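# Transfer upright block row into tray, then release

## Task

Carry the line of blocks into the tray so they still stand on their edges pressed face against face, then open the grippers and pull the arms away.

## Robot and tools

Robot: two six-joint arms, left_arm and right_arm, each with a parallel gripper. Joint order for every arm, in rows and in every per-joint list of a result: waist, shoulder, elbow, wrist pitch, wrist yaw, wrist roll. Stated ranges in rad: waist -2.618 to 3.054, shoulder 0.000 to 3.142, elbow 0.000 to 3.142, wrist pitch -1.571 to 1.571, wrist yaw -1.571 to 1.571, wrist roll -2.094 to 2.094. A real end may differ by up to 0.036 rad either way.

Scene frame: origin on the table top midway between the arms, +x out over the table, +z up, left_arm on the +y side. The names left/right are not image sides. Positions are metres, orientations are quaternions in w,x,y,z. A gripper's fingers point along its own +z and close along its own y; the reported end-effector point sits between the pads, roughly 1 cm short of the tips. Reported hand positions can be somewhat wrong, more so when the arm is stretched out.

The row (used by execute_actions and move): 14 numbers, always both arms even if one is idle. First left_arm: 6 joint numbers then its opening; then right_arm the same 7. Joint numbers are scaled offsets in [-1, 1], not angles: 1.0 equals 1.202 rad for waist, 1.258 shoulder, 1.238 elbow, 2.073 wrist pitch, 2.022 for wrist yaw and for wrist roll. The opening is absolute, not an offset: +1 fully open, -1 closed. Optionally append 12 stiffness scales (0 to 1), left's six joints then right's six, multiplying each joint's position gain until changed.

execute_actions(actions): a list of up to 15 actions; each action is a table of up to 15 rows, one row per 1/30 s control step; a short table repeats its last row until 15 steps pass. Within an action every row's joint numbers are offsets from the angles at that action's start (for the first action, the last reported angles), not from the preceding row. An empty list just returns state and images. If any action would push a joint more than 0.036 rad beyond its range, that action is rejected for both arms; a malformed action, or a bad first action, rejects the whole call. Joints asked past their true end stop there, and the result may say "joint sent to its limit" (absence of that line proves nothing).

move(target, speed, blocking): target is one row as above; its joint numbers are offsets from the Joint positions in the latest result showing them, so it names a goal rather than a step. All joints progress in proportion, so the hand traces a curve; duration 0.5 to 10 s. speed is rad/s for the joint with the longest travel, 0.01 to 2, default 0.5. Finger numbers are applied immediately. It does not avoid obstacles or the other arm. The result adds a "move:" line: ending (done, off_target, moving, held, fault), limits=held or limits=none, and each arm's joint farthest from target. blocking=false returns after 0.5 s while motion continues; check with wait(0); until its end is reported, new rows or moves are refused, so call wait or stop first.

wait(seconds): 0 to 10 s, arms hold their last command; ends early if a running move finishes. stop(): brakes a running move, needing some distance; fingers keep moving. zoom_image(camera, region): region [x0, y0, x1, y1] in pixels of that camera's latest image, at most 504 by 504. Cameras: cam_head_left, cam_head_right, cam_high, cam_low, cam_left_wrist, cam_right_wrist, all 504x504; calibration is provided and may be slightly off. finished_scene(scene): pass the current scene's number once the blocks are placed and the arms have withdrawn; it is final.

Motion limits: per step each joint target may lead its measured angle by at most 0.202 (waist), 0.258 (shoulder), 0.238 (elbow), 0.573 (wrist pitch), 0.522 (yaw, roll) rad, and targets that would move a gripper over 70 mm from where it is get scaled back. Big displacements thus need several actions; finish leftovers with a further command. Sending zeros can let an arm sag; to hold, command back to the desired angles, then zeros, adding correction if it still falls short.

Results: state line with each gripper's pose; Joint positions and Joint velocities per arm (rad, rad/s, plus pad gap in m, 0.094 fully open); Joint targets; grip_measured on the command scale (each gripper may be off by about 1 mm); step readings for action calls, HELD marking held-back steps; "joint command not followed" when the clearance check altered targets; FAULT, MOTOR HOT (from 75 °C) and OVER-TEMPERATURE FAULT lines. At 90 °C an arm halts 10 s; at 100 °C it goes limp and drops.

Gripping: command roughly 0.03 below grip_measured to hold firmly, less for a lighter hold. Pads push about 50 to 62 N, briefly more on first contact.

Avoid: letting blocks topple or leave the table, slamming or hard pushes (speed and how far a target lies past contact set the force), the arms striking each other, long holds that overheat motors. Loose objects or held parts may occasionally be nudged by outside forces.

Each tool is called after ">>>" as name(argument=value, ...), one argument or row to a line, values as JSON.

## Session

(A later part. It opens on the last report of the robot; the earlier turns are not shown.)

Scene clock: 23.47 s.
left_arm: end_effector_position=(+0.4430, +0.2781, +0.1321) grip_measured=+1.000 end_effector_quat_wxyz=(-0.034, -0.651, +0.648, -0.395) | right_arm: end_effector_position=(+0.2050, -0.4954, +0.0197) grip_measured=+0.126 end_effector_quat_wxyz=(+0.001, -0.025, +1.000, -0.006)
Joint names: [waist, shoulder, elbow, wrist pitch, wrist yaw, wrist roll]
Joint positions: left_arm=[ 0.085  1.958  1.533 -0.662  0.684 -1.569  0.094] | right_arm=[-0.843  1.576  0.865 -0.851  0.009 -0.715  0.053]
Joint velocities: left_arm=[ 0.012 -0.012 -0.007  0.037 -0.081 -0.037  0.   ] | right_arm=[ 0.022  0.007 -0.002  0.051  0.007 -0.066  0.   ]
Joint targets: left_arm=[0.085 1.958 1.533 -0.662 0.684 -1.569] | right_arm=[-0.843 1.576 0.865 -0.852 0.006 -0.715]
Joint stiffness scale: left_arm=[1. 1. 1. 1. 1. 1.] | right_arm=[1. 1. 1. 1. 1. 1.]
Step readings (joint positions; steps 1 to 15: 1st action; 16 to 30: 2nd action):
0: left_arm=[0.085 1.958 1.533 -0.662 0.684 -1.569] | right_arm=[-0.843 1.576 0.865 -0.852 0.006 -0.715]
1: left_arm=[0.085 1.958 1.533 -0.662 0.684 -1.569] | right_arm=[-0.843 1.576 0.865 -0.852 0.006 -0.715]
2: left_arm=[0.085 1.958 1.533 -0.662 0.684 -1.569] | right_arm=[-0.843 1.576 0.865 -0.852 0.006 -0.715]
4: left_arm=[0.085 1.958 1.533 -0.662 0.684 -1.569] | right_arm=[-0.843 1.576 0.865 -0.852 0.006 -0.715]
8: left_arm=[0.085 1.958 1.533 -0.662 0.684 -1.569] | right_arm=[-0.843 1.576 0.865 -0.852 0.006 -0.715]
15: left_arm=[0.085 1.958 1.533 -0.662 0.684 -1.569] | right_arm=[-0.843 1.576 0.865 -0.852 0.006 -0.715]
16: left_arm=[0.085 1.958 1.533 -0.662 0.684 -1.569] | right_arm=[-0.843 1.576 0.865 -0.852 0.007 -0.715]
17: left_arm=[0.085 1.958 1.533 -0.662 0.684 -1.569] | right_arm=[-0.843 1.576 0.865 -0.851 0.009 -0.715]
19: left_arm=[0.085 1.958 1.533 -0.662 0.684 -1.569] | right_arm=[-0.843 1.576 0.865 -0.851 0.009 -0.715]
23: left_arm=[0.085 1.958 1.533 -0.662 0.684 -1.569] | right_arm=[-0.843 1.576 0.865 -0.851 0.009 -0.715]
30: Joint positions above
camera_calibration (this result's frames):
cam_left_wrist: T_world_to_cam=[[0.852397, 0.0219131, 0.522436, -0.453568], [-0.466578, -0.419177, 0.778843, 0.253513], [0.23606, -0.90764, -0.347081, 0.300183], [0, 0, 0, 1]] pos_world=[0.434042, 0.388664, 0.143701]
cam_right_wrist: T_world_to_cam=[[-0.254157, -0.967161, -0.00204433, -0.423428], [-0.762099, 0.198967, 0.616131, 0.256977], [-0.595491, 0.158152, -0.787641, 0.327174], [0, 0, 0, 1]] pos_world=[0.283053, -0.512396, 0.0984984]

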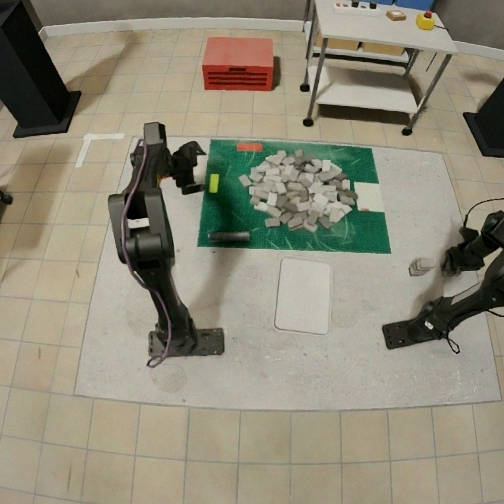

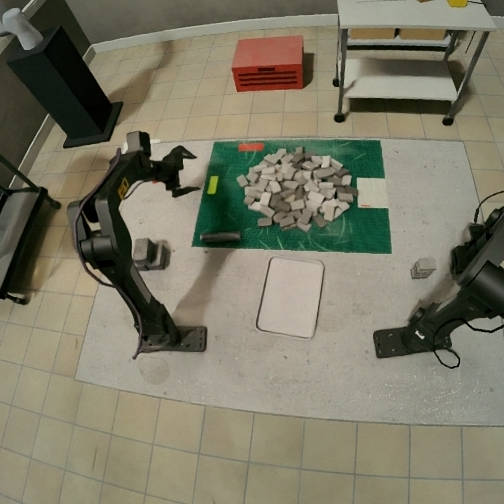

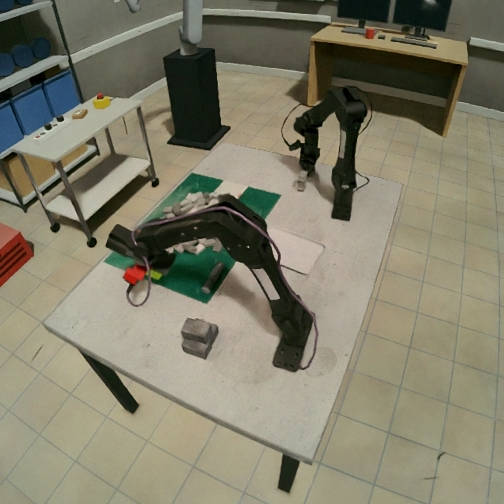

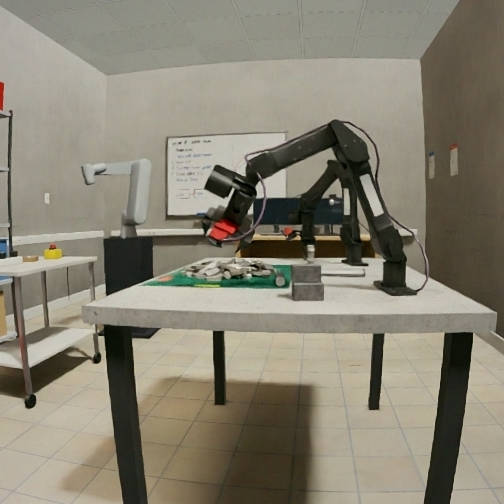

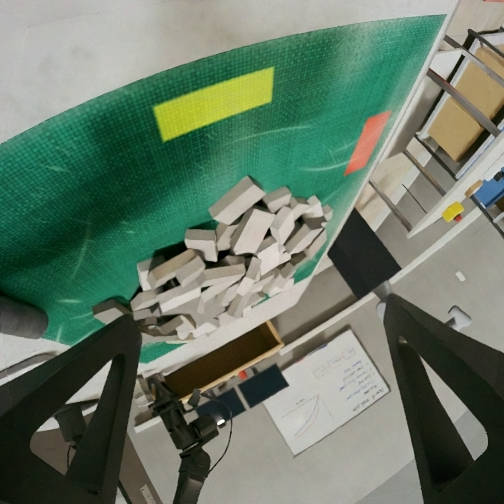

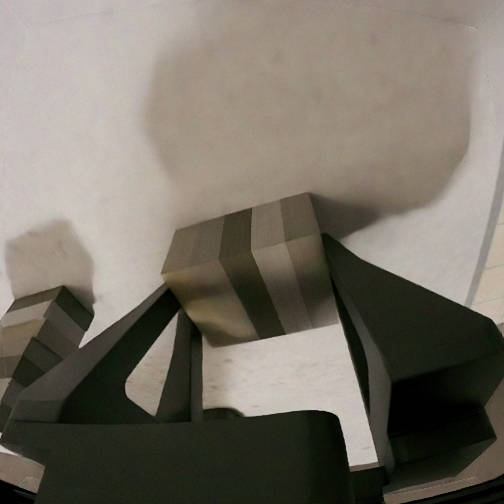

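>>> move(
  target=[0,0,0,0,0,0,1,0,0.2,0.625,-0.243,0,0,0.08],
  speed=0.6,
)

>>> move(
  target=[0,0,0,0,0,0,1,0.85,0,0,0,0,0.13,0.08],
  speed=0.7,
)

>>> move(
  target=[0,0,0,0,0,0,1,0.79,0.02,-0.08,0.06,0,0.13,0.08],
  speed=0.7,
)

Scene clock: 48.10 s.
left_arm: end_effector_position=(+0.4430, +0.2781, +0.1321) grip_measured=+1.000 end_effector_quat_wxyz=(-0.034, -0.651, +0.648, -0.395) | right_arm: end_effector_position=(+0.2781, -0.5528, +0.1253) grip_measured=+0.126 end_effector_quat_wxyz=(-0.005, -0.025, +1.000, -0.002)
Joint names: [waist, shoulder, elbow, wrist pitch, wrist yaw, wrist roll]
Joint positions: left_arm=[ 0.085  1.958  1.533 -0.662  0.684 -1.569  0.094] | right_arm=[-0.843  1.841  1.604 -1.338  0.009 -0.715  0.053]
Joint velocities: left_arm=[ 0.002  0.017  0.002 -0.022 -0.007 -0.022  0.   ] | right_arm=[-0.007 -0.012 -0.007  0.022 -0.066  0.007  0.   ]
Joint targets: left_arm=[0.085 1.958 1.533 -0.662 0.684 -1.569] | right_arm=[-0.843 1.828 1.639 -1.354 0.009 -0.715]
Joint stiffness scale: left_arm=[1. 1. 1. 1. 1. 1.] | right_arm=[1. 1. 1. 1. 1. 1.]
move: off_target (right_arm); limits=none; left_arm: farthest joint: the waist, 0.000 radians from its target (0.000 radians at the start); right_arm: farthest joint: the elbow, 0.035 radians from its target (0.774 radians at the start)
camera_calibration (this result's frames):
cam_left_wrist: T_world_to_cam=[[0.852397, 0.0219131, 0.522436, -0.453568], [-0.466578, -0.419177, 0.778843, 0.253513], [0.23606, -0.90764, -0.347081, 0.300183], [0, 0, 0, 1]] pos_world=[0.434042, 0.388664, 0.143701]
cam_right_wrist: T_world_to_cam=[[-0.254211, -0.967119, -0.00764749, -0.459387], [-0.7552, 0.193555, 0.626266, 0.25291], [-0.604193, 0.164979, -0.779572, 0.468168], [0, 0, 0, 1]] pos_world=[0.357081, -0.570472, 0.203069]

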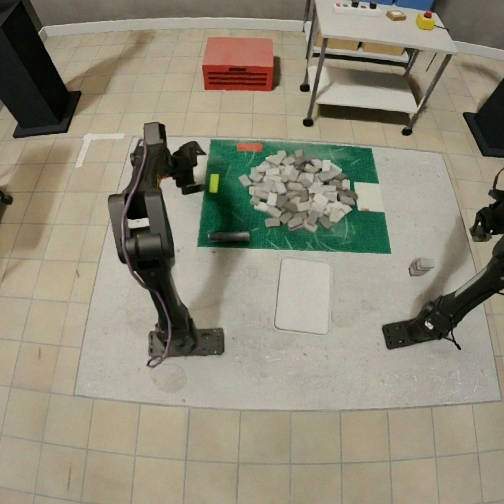

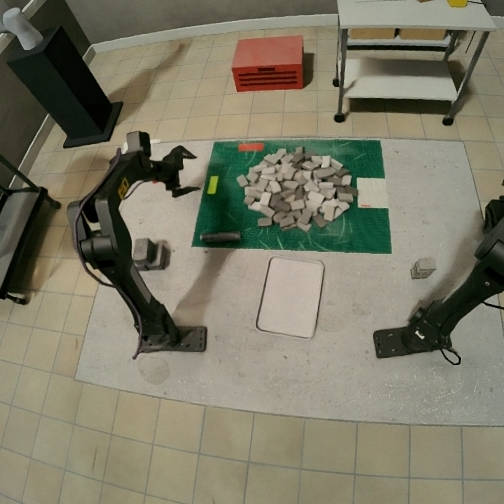

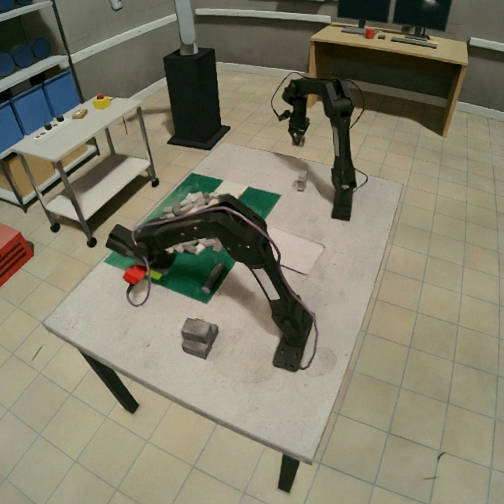

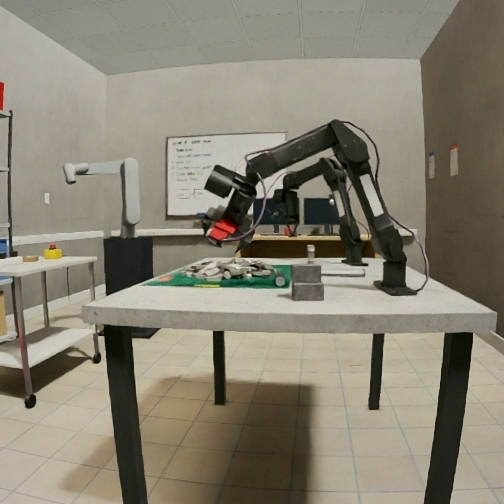

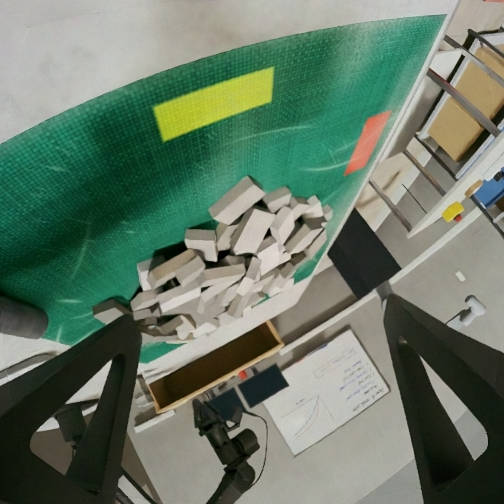

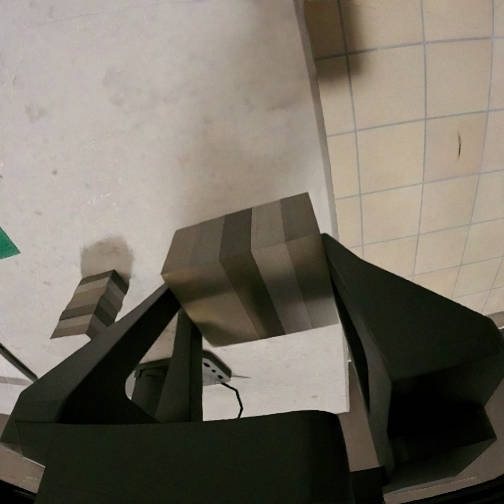

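Scene clock: 50.23 s.
left_arm: end_effector_position=(+0.4430, +0.2781, +0.1321) grip_measured=+1.000 end_effector_quat_wxyz=(-0.034, -0.651, +0.648, -0.395) | right_arm: end_effector_position=(+0.3288, -0.2201, +0.1199) grip_measured=+0.126 end_effector_quat_wxyz=(-0.011, -0.402, +0.916, -0.001)
Joint names: [waist, shoulder, elbow, wrist pitch, wrist yaw, wrist roll]
Joint positions: left_arm=[ 0.085  1.958  1.533 -0.662  0.684 -1.569  0.094] | right_arm=[ 0.186  1.858  1.604 -1.338  0.004 -0.463  0.053]
Joint velocities: left_arm=[ 0.002 -0.037 -0.002  0.007 -0.022 -0.037  0.   ] | right_arm=[-0.007 -0.012 -0.002 -0.037 -0.022 -0.095  0.   ]
Joint targets: left_arm=[0.085 1.958 1.533 -0.662 0.684 -1.569] | right_arm=[0.179 1.841 1.604 -1.339 0.009 -0.453]
Joint stiffness scale: left_arm=[1. 1. 1. 1. 1. 1.] | right_arm=[1. 1. 1. 1. 1. 1.]
move: done; limits=none; left_arm: farthest joint: the waist, 0.000 radians from its target (0.000 radians at the start); right_arm: farthest joint: the shoulder, 0.017 radians from its target (0.000 radians at the start)
camera_calibration (this result's frames):
cam_left_wrist: T_world_to_cam=[[0.852397, 0.0219131, 0.522436, -0.453568], [-0.466578, -0.419177, 0.778843, 0.253513], [0.23606, -0.90764, -0.347081, 0.300183], [0, 0, 0, 1]] pos_world=[0.434042, 0.388664, 0.143701]
cam_right_wrist: T_world_to_cam=[[0.496359, -0.868015, -0.013327, -0.34905], [-0.664808, -0.389942, 0.637162, 0.0707444], [-0.558263, -0.307402, -0.770614, 0.319571], [0, 0, 0, 1]] pos_world=[0.39869, -0.177158, 0.196538]

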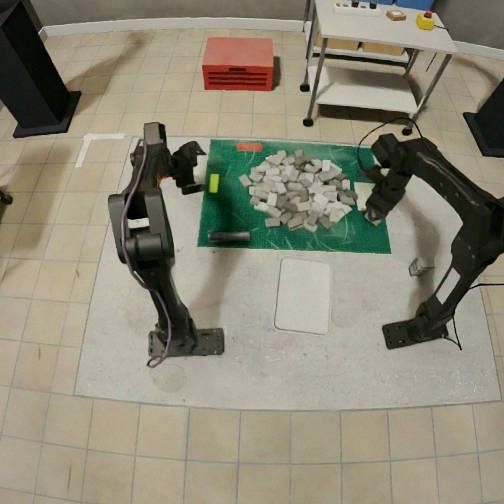

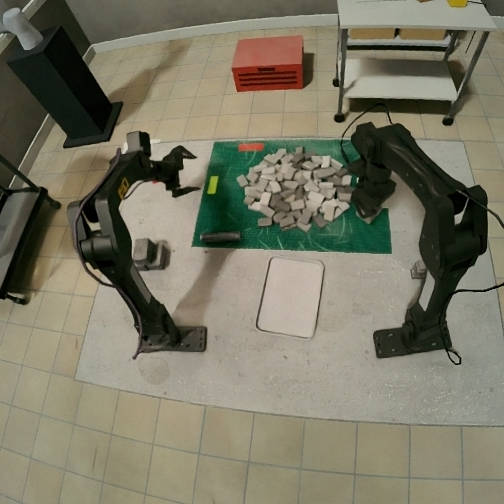

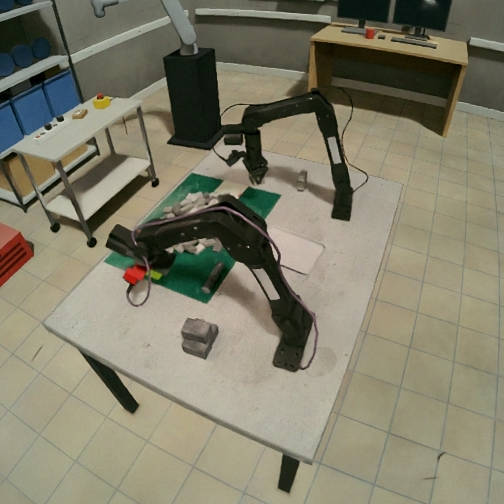

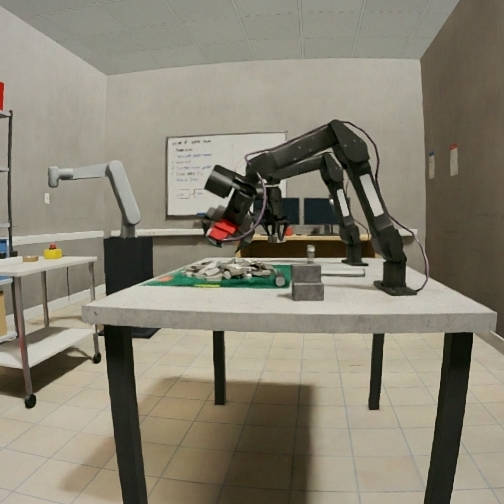

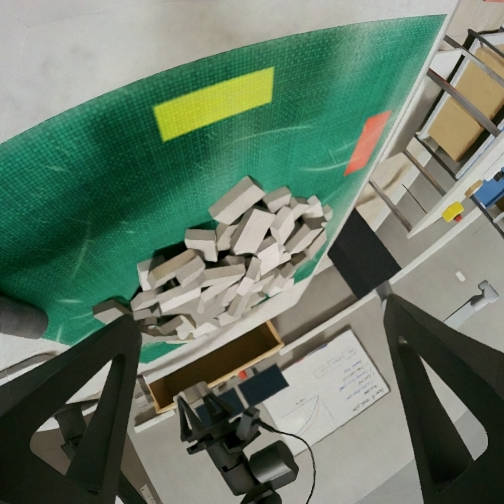

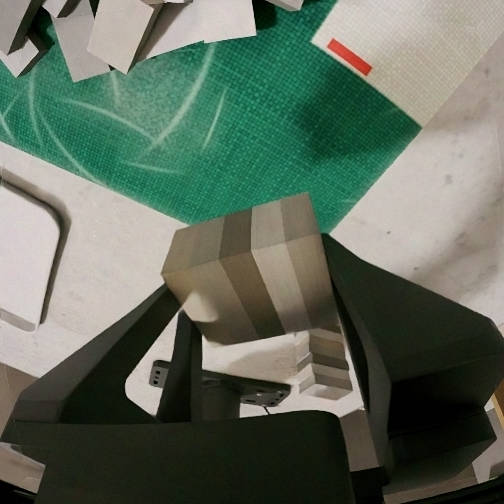

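Scene clock: 52.27 s.
left_arm: end_effector_position=(+0.4430, +0.2781, +0.1321) grip_measured=+1.000 end_effector_quat_wxyz=(-0.034, -0.651, +0.648, -0.395) | right_arm: end_effector_position=(+0.0936, -0.0089, +0.0821) grip_measured=+0.125 end_effector_quat_wxyz=(-0.019, -0.693, +0.721, -0.010)
Joint names: [waist, shoulder, elbow, wrist pitch, wrist yaw, wrist roll]
Joint positions: left_arm=[ 0.085  1.958  1.533 -0.662  0.684 -1.569  0.094] | right_arm=[ 1.143  1.897  1.505 -1.221 -0.003 -0.211  0.053]
Joint velocities: left_arm=[ 0.007  0.002  0.007  0.022 -0.037  0.037  0.   ] | right_arm=[ 0.007 -0.002  0.002 -0.022  0.007 -0.037 -0.   ]
Joint targets: left_arm=[0.085 1.958 1.533 -0.662 0.684 -1.569] | right_arm=[1.135 1.883 1.504 -1.214 0.003 -0.200]
Joint stiffness scale: left_arm=[1. 1. 1. 1. 1. 1.] | right_arm=[1. 1. 1. 1. 1. 1.]
move: done; limits=none; left_arm: farthest joint: the waist, 0.000 radians from its target (0.000 radians at the start); right_arm: farthest joint: the shoulder, 0.014 radians from its target (0.025 radians at the start)
camera_calibration (this result's frames):
cam_left_wrist: T_world_to_cam=[[0.852397, 0.0219131, 0.522436, -0.453568], [-0.466578, -0.419177, 0.778843, 0.253513], [0.23606, -0.90764, -0.347081, 0.300183], [0, 0, 0, 1]] pos_world=[0.434042, 0.388664, 0.143701]
cam_right_wrist: T_world_to_cam=[[0.940298, -0.340144, -0.0118915, -0.086517], [-0.250395, -0.715015, 0.652729, -0.0221547], [-0.230524, -0.610783, -0.757498, 0.18963], [0, 0, 0, 1]] pos_world=[0.119519, 0.0705534, 0.157076]

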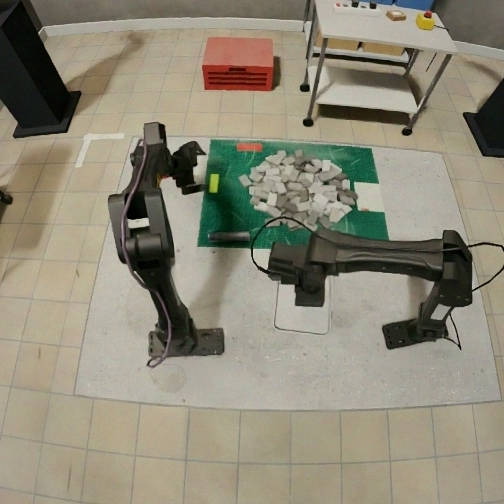

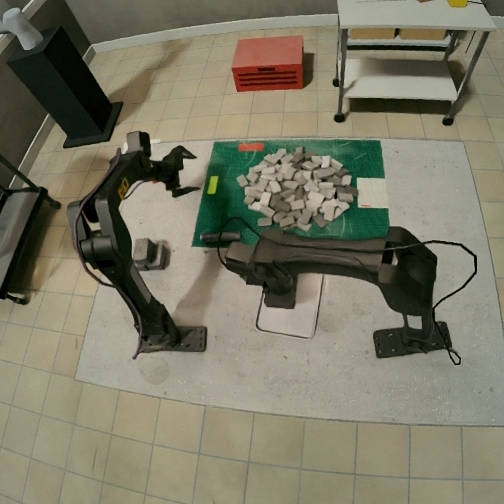

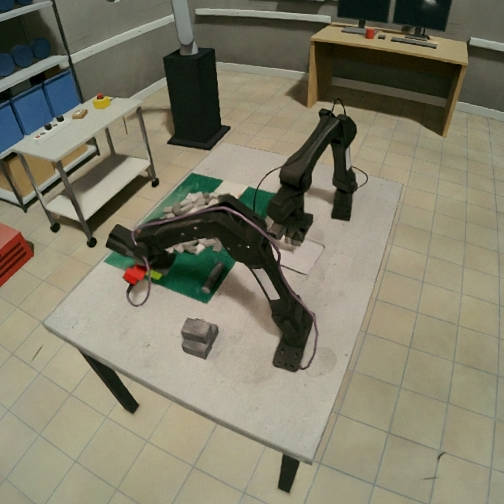

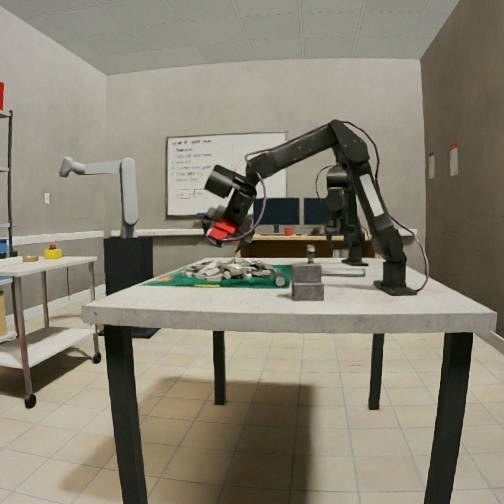

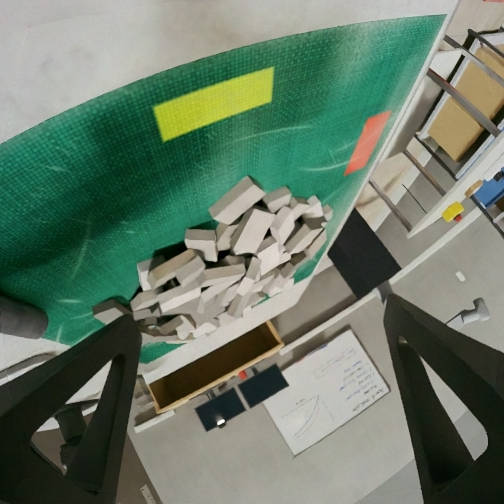

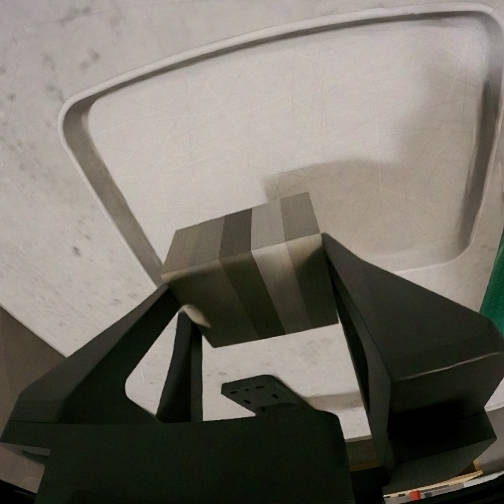

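>>> move(
  target=[0,0,0,0,0,0,1,-0.04,0.014,-0.162,0.126,0,0,0.08],
  speed=0.25,
)

Scene clock: 57.17 s.
left_arm: end_effector_position=(+0.4430, +0.2781, +0.1321) grip_measured=+1.000 end_effector_quat_wxyz=(-0.034, -0.651, +0.648, -0.395) | right_arm: end_effector_position=(+0.1053, -0.0168, +0.0240) grip_measured=+0.125 end_effector_quat_wxyz=(-0.014, -0.679, +0.734, -0.007)
Joint names: [waist, shoulder, elbow, wrist pitch, wrist yaw, wrist roll]
Joint positions: left_arm=[ 0.085  1.958  1.533 -0.662  0.684 -1.569  0.094] | right_arm=[ 1.103  1.928  1.308 -0.981 -0.003 -0.211  0.053]
Joint velocities: left_arm=[-0.002 -0.012  0.012 -0.022 -0.007 -0.007  0.   ] | right_arm=[ 0.012 -0.012 -0.002  0.007 -0.037 -0.081 -0.001]
Joint targets: left_arm=[0.085 1.958 1.533 -0.662 0.684 -1.569] | right_arm=[1.094 1.915 1.304 -0.959 -0.002 -0.211]
Joint stiffness scale: left_arm=[1. 1. 1. 1. 1. 1.] | right_arm=[1. 1. 1. 1. 1. 1.]
move: off_target (right_arm); limits=none; left_arm: farthest joint: the waist, 0.000 radians from its target (0.000 radians at the start); right_arm: farthest joint: the wrist pitch, 0.022 radians from its target (0.261 radians at the start)
camera_calibration (this result's frames):
cam_left_wrist: T_world_to_cam=[[0.852397, 0.0219131, 0.522436, -0.453568], [-0.466578, -0.419177, 0.778843, 0.253513], [0.23606, -0.90764, -0.347081, 0.300183], [0, 0, 0, 1]] pos_world=[0.434042, 0.388664, 0.143701]
cam_right_wrist: T_world_to_cam=[[0.926108, -0.377035, -0.0129831, -0.100009], [-0.280687, -0.711629, 0.644049, 0.0165272], [-0.252068, -0.592815, -0.764874, 0.146202], [0, 0, 0, 1]] pos_world=[0.134111, 0.0607251, 0.0998831]

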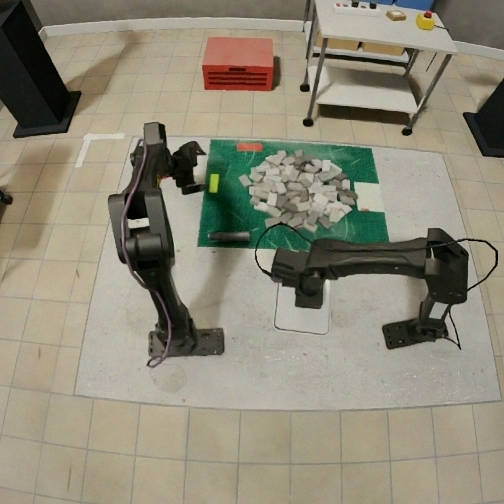

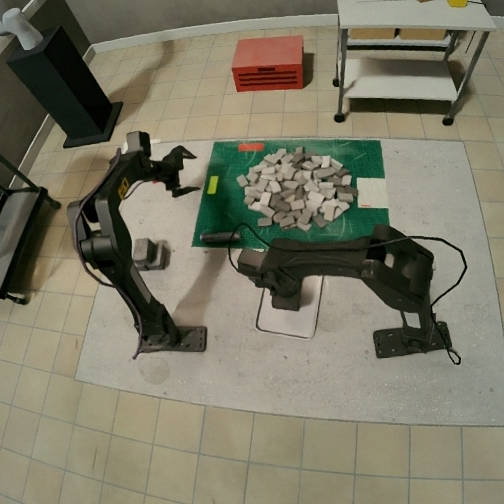

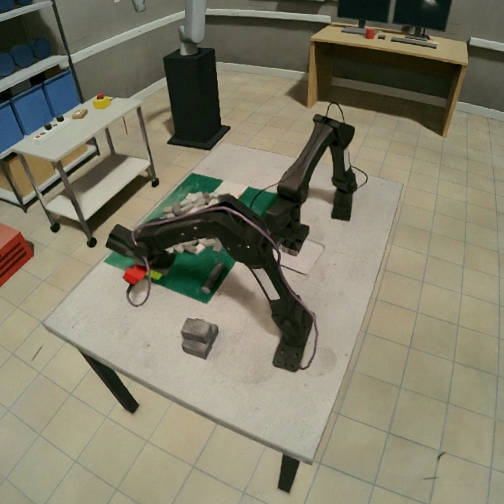

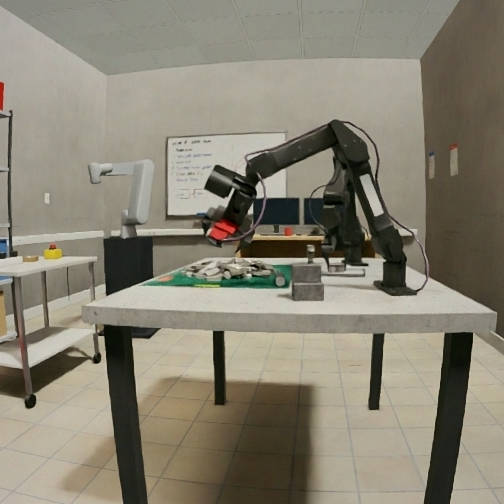

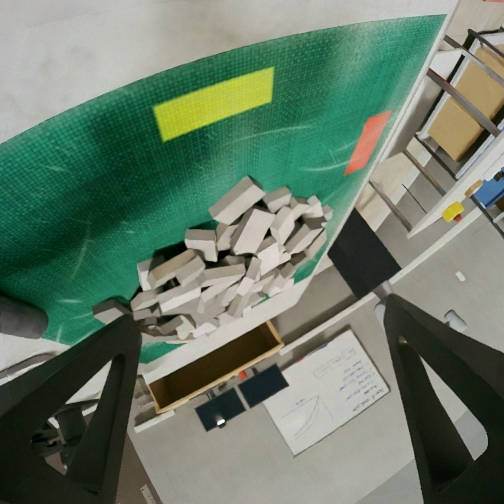

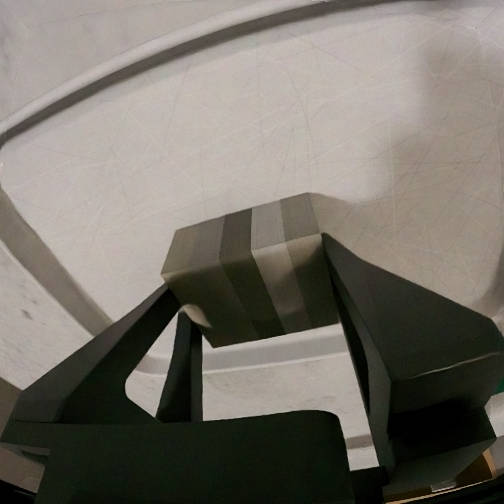

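>>> move(
  target=[0,0,0,0,0,0,1,0,0.003,-0.01,0.022,0,0,0.08],
  speed=0.05,
)

>>> execute_actions(
  actions=[
    [[0,0,0,0,0,0,1,0,0,0,0,0,0,0.17]],
    [[0,0,0,0,0,0,1,0,0,0,0,0,0,0.7]],
  ],
)

Scene clock: 61.13 s.
left_arm: end_effector_position=(+0.4430, +0.2781, +0.1321) grip_measured=+1.000 end_effector_quat_wxyz=(-0.034, -0.651, +0.648, -0.395) | right_arm: end_effector_position=(+0.1054, -0.0166, +0.0240) grip_measured=+0.125 end_effector_quat_wxyz=(-0.014, -0.679, +0.734, -0.007)
Joint names: [waist, shoulder, elbow, wrist pitch, wrist yaw, wrist roll]
Joint positions: left_arm=[ 0.085  1.958  1.533 -0.662  0.684 -1.569  0.094] | right_arm=[ 1.103  1.928  1.308 -0.981 -0.003 -0.211  0.053]
Joint velocities: left_arm=[-0.017  0.012 -0.017 -0.007 -0.081  0.022  0.   ] | right_arm=[-0.012  0.017 -0.017 -0.037  0.037 -0.007 -0.   ]
Joint targets: left_arm=[0.085 1.958 1.533 -0.662 0.684 -1.569] | right_arm=[1.103 1.932 1.295 -0.936 -0.003 -0.211]
Joint stiffness scale: left_arm=[1. 1. 1. 1. 1. 1.] | right_arm=[1. 1. 1. 1. 1. 1.]
move: off_target (right_arm); limits=none; left_arm: farthest joint: the waist, 0.000 radians from its target (0.000 radians at the start); right_arm: farthest joint: the wrist pitch, 0.045 radians from its target (0.046 radians at the start)
camera_calibration (this result's frames):
cam_left_wrist: T_world_to_cam=[[0.852397, 0.0219131, 0.522436, -0.453568], [-0.466578, -0.419177, 0.778843, 0.253513], [0.23606, -0.90764, -0.347081, 0.300183], [0, 0, 0, 1]] pos_world=[0.434042, 0.388664, 0.143701]
cam_right_wrist: T_world_to_cam=[[0.926111, -0.377025, -0.0130569, -0.0999887], [-0.280828, -0.712099, 0.643467, 0.0166965], [-0.251901, -0.592255, -0.765362, 0.146322], [0, 0, 0, 1]] pos_world=[0.134148, 0.0608513, 0.0999401]

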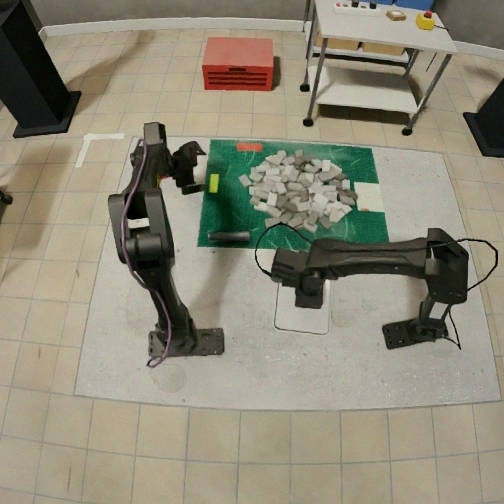

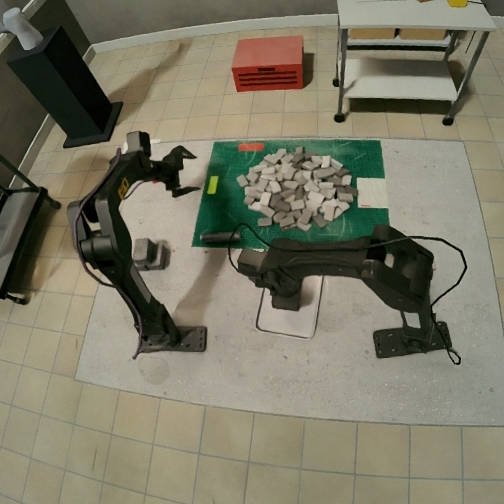

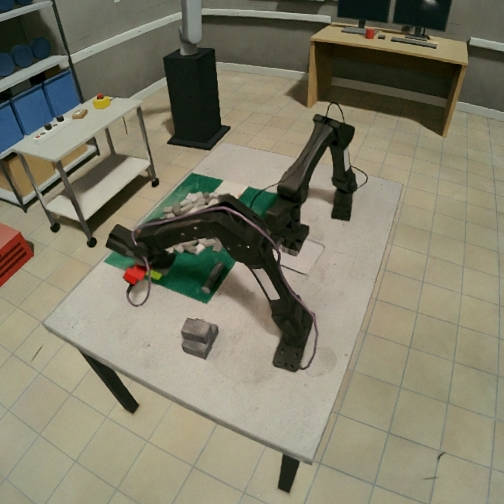

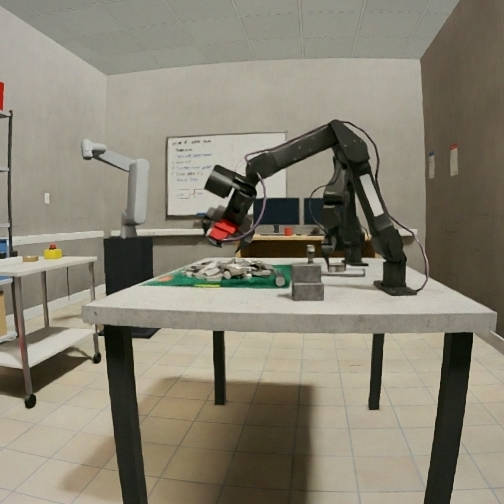

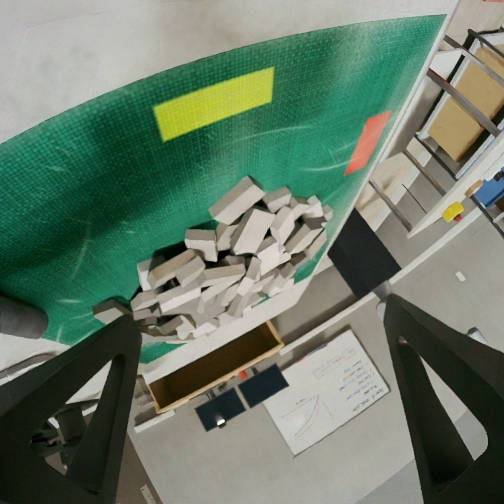

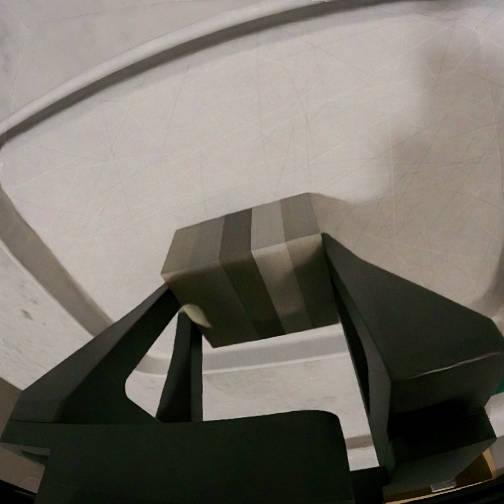

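Scene clock: 62.13 s.
left_arm: end_effector_position=(+0.4430, +0.2781, +0.1321) grip_measured=+1.000 end_effector_quat_wxyz=(-0.034, -0.651, +0.648, -0.395) | right_arm: end_effector_position=(+0.1052, -0.0168, +0.0240) grip_measured=+0.697 end_effector_quat_wxyz=(-0.014, -0.679, +0.734, -0.007)
Joint names: [waist, shoulder, elbow, wrist pitch, wrist yaw, wrist roll]
Joint positions: left_arm=[ 0.085  1.958  1.533 -0.662  0.684 -1.569  0.094] | right_arm=[ 1.103  1.928  1.308 -0.982 -0.003 -0.211  0.08 ]
Joint velocities: left_arm=[-0.002 -0.002  0.007  0.007 -0.007 -0.022  0.   ] | right_arm=[-0.027  0.007  0.002 -0.037  0.022 -0.037  0.001]
Joint targets: left_arm=[0.085 1.958 1.533 -0.662 0.684 -1.569] | right_arm=[1.103 1.928 1.308 -0.982 -0.003 -0.211]
Joint stiffness scale: left_arm=[1. 1. 1. 1. 1. 1.] | right_arm=[1. 1. 1. 1. 1. 1.]
Step readings (joint positions; steps 1 to 15: 1st action; 16 to 30: 2nd action):
0: left_arm=[0.085 1.958 1.533 -0.662 0.684 -1.569] | right_arm=[1.103 1.928 1.308 -0.981 -0.003 -0.211]
1: left_arm=[0.085 1.958 1.533 -0.662 0.684 -1.569] | right_arm=[1.103 1.928 1.308 -0.982 -0.003 -0.211]
2: left_arm=[0.085 1.958 1.533 -0.662 0.684 -1.569] | right_arm=[1.103 1.928 1.308 -0.982 -0.003 -0.211]
4: left_arm=[0.085 1.958 1.533 -0.662 0.684 -1.569] | right_arm=[1.103 1.928 1.308 -0.982 -0.003 -0.211]
8: left_arm=[0.085 1.958 1.533 -0.662 0.684 -1.569] | right_arm=[1.103 1.928 1.308 -0.982 -0.003 -0.211]
15: left_arm=[0.085 1.958 1.533 -0.662 0.684 -1.569] | right_arm=[1.103 1.928 1.308 -0.982 -0.003 -0.211]
16: left_arm=[0.085 1.958 1.533 -0.662 0.684 -1.569] | right_arm=[1.103 1.928 1.308 -0.982 -0.003 -0.211]
17: left_arm=[0.085 1.958 1.533 -0.662 0.684 -1.569] | right_arm=[1.103 1.928 1.308 -0.982 -0.003 -0.211]
19: left_arm=[0.085 1.958 1.533 -0.662 0.684 -1.569] | right_arm=[1.103 1.928 1.308 -0.982 -0.003 -0.211]
23: left_arm=[0.085 1.958 1.533 -0.662 0.684 -1.569] | right_arm=[1.103 1.928 1.308 -0.982 -0.003 -0.211]
30: Joint positions above
camera_calibration (this result's frames):
cam_left_wrist: T_world_to_cam=[[0.852397, 0.0219131, 0.522436, -0.453568], [-0.466578, -0.419177, 0.778843, 0.253513], [0.23606, -0.90764, -0.347081, 0.300183], [0, 0, 0, 1]] pos_world=[0.434042, 0.388664, 0.143701]
cam_right_wrist: T_world_to_cam=[[0.926088, -0.377059, -0.0137052, -0.0998634], [-0.280163, -0.711527, 0.64439, 0.0163822], [-0.252724, -0.592922, -0.764574, 0.146194], [0, 0, 0, 1]] pos_world=[0.134019, 0.0606836, 0.0998509]

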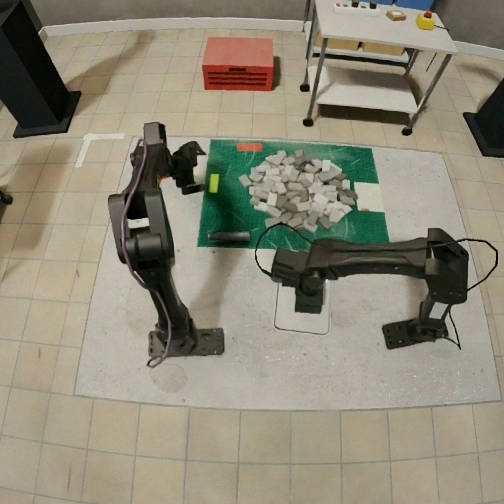

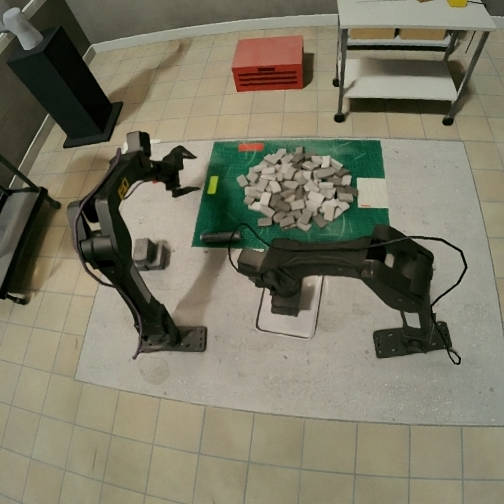

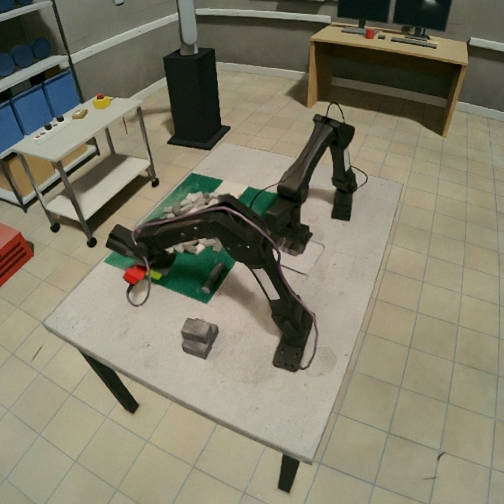

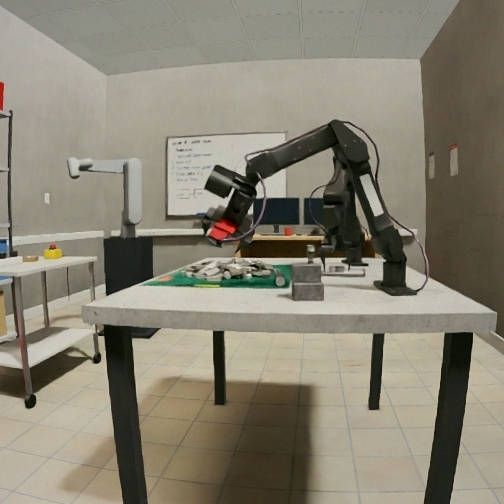

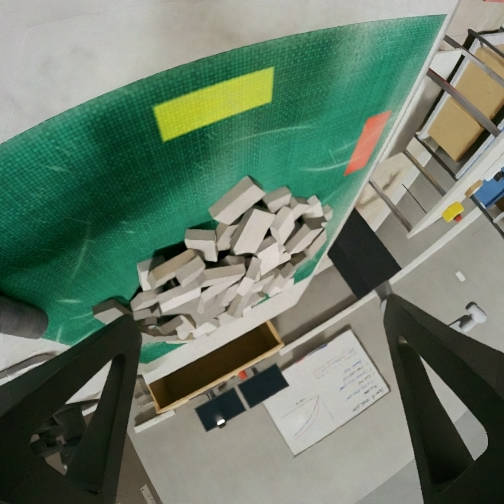

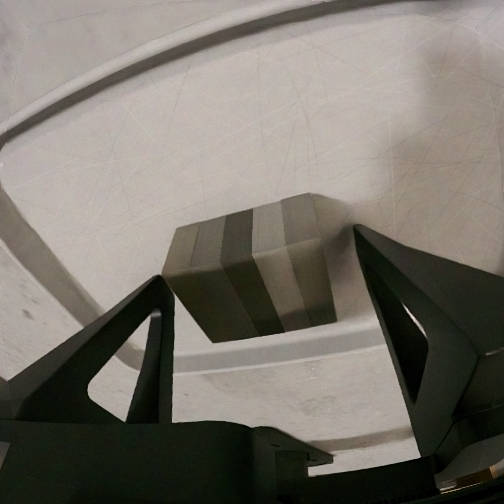

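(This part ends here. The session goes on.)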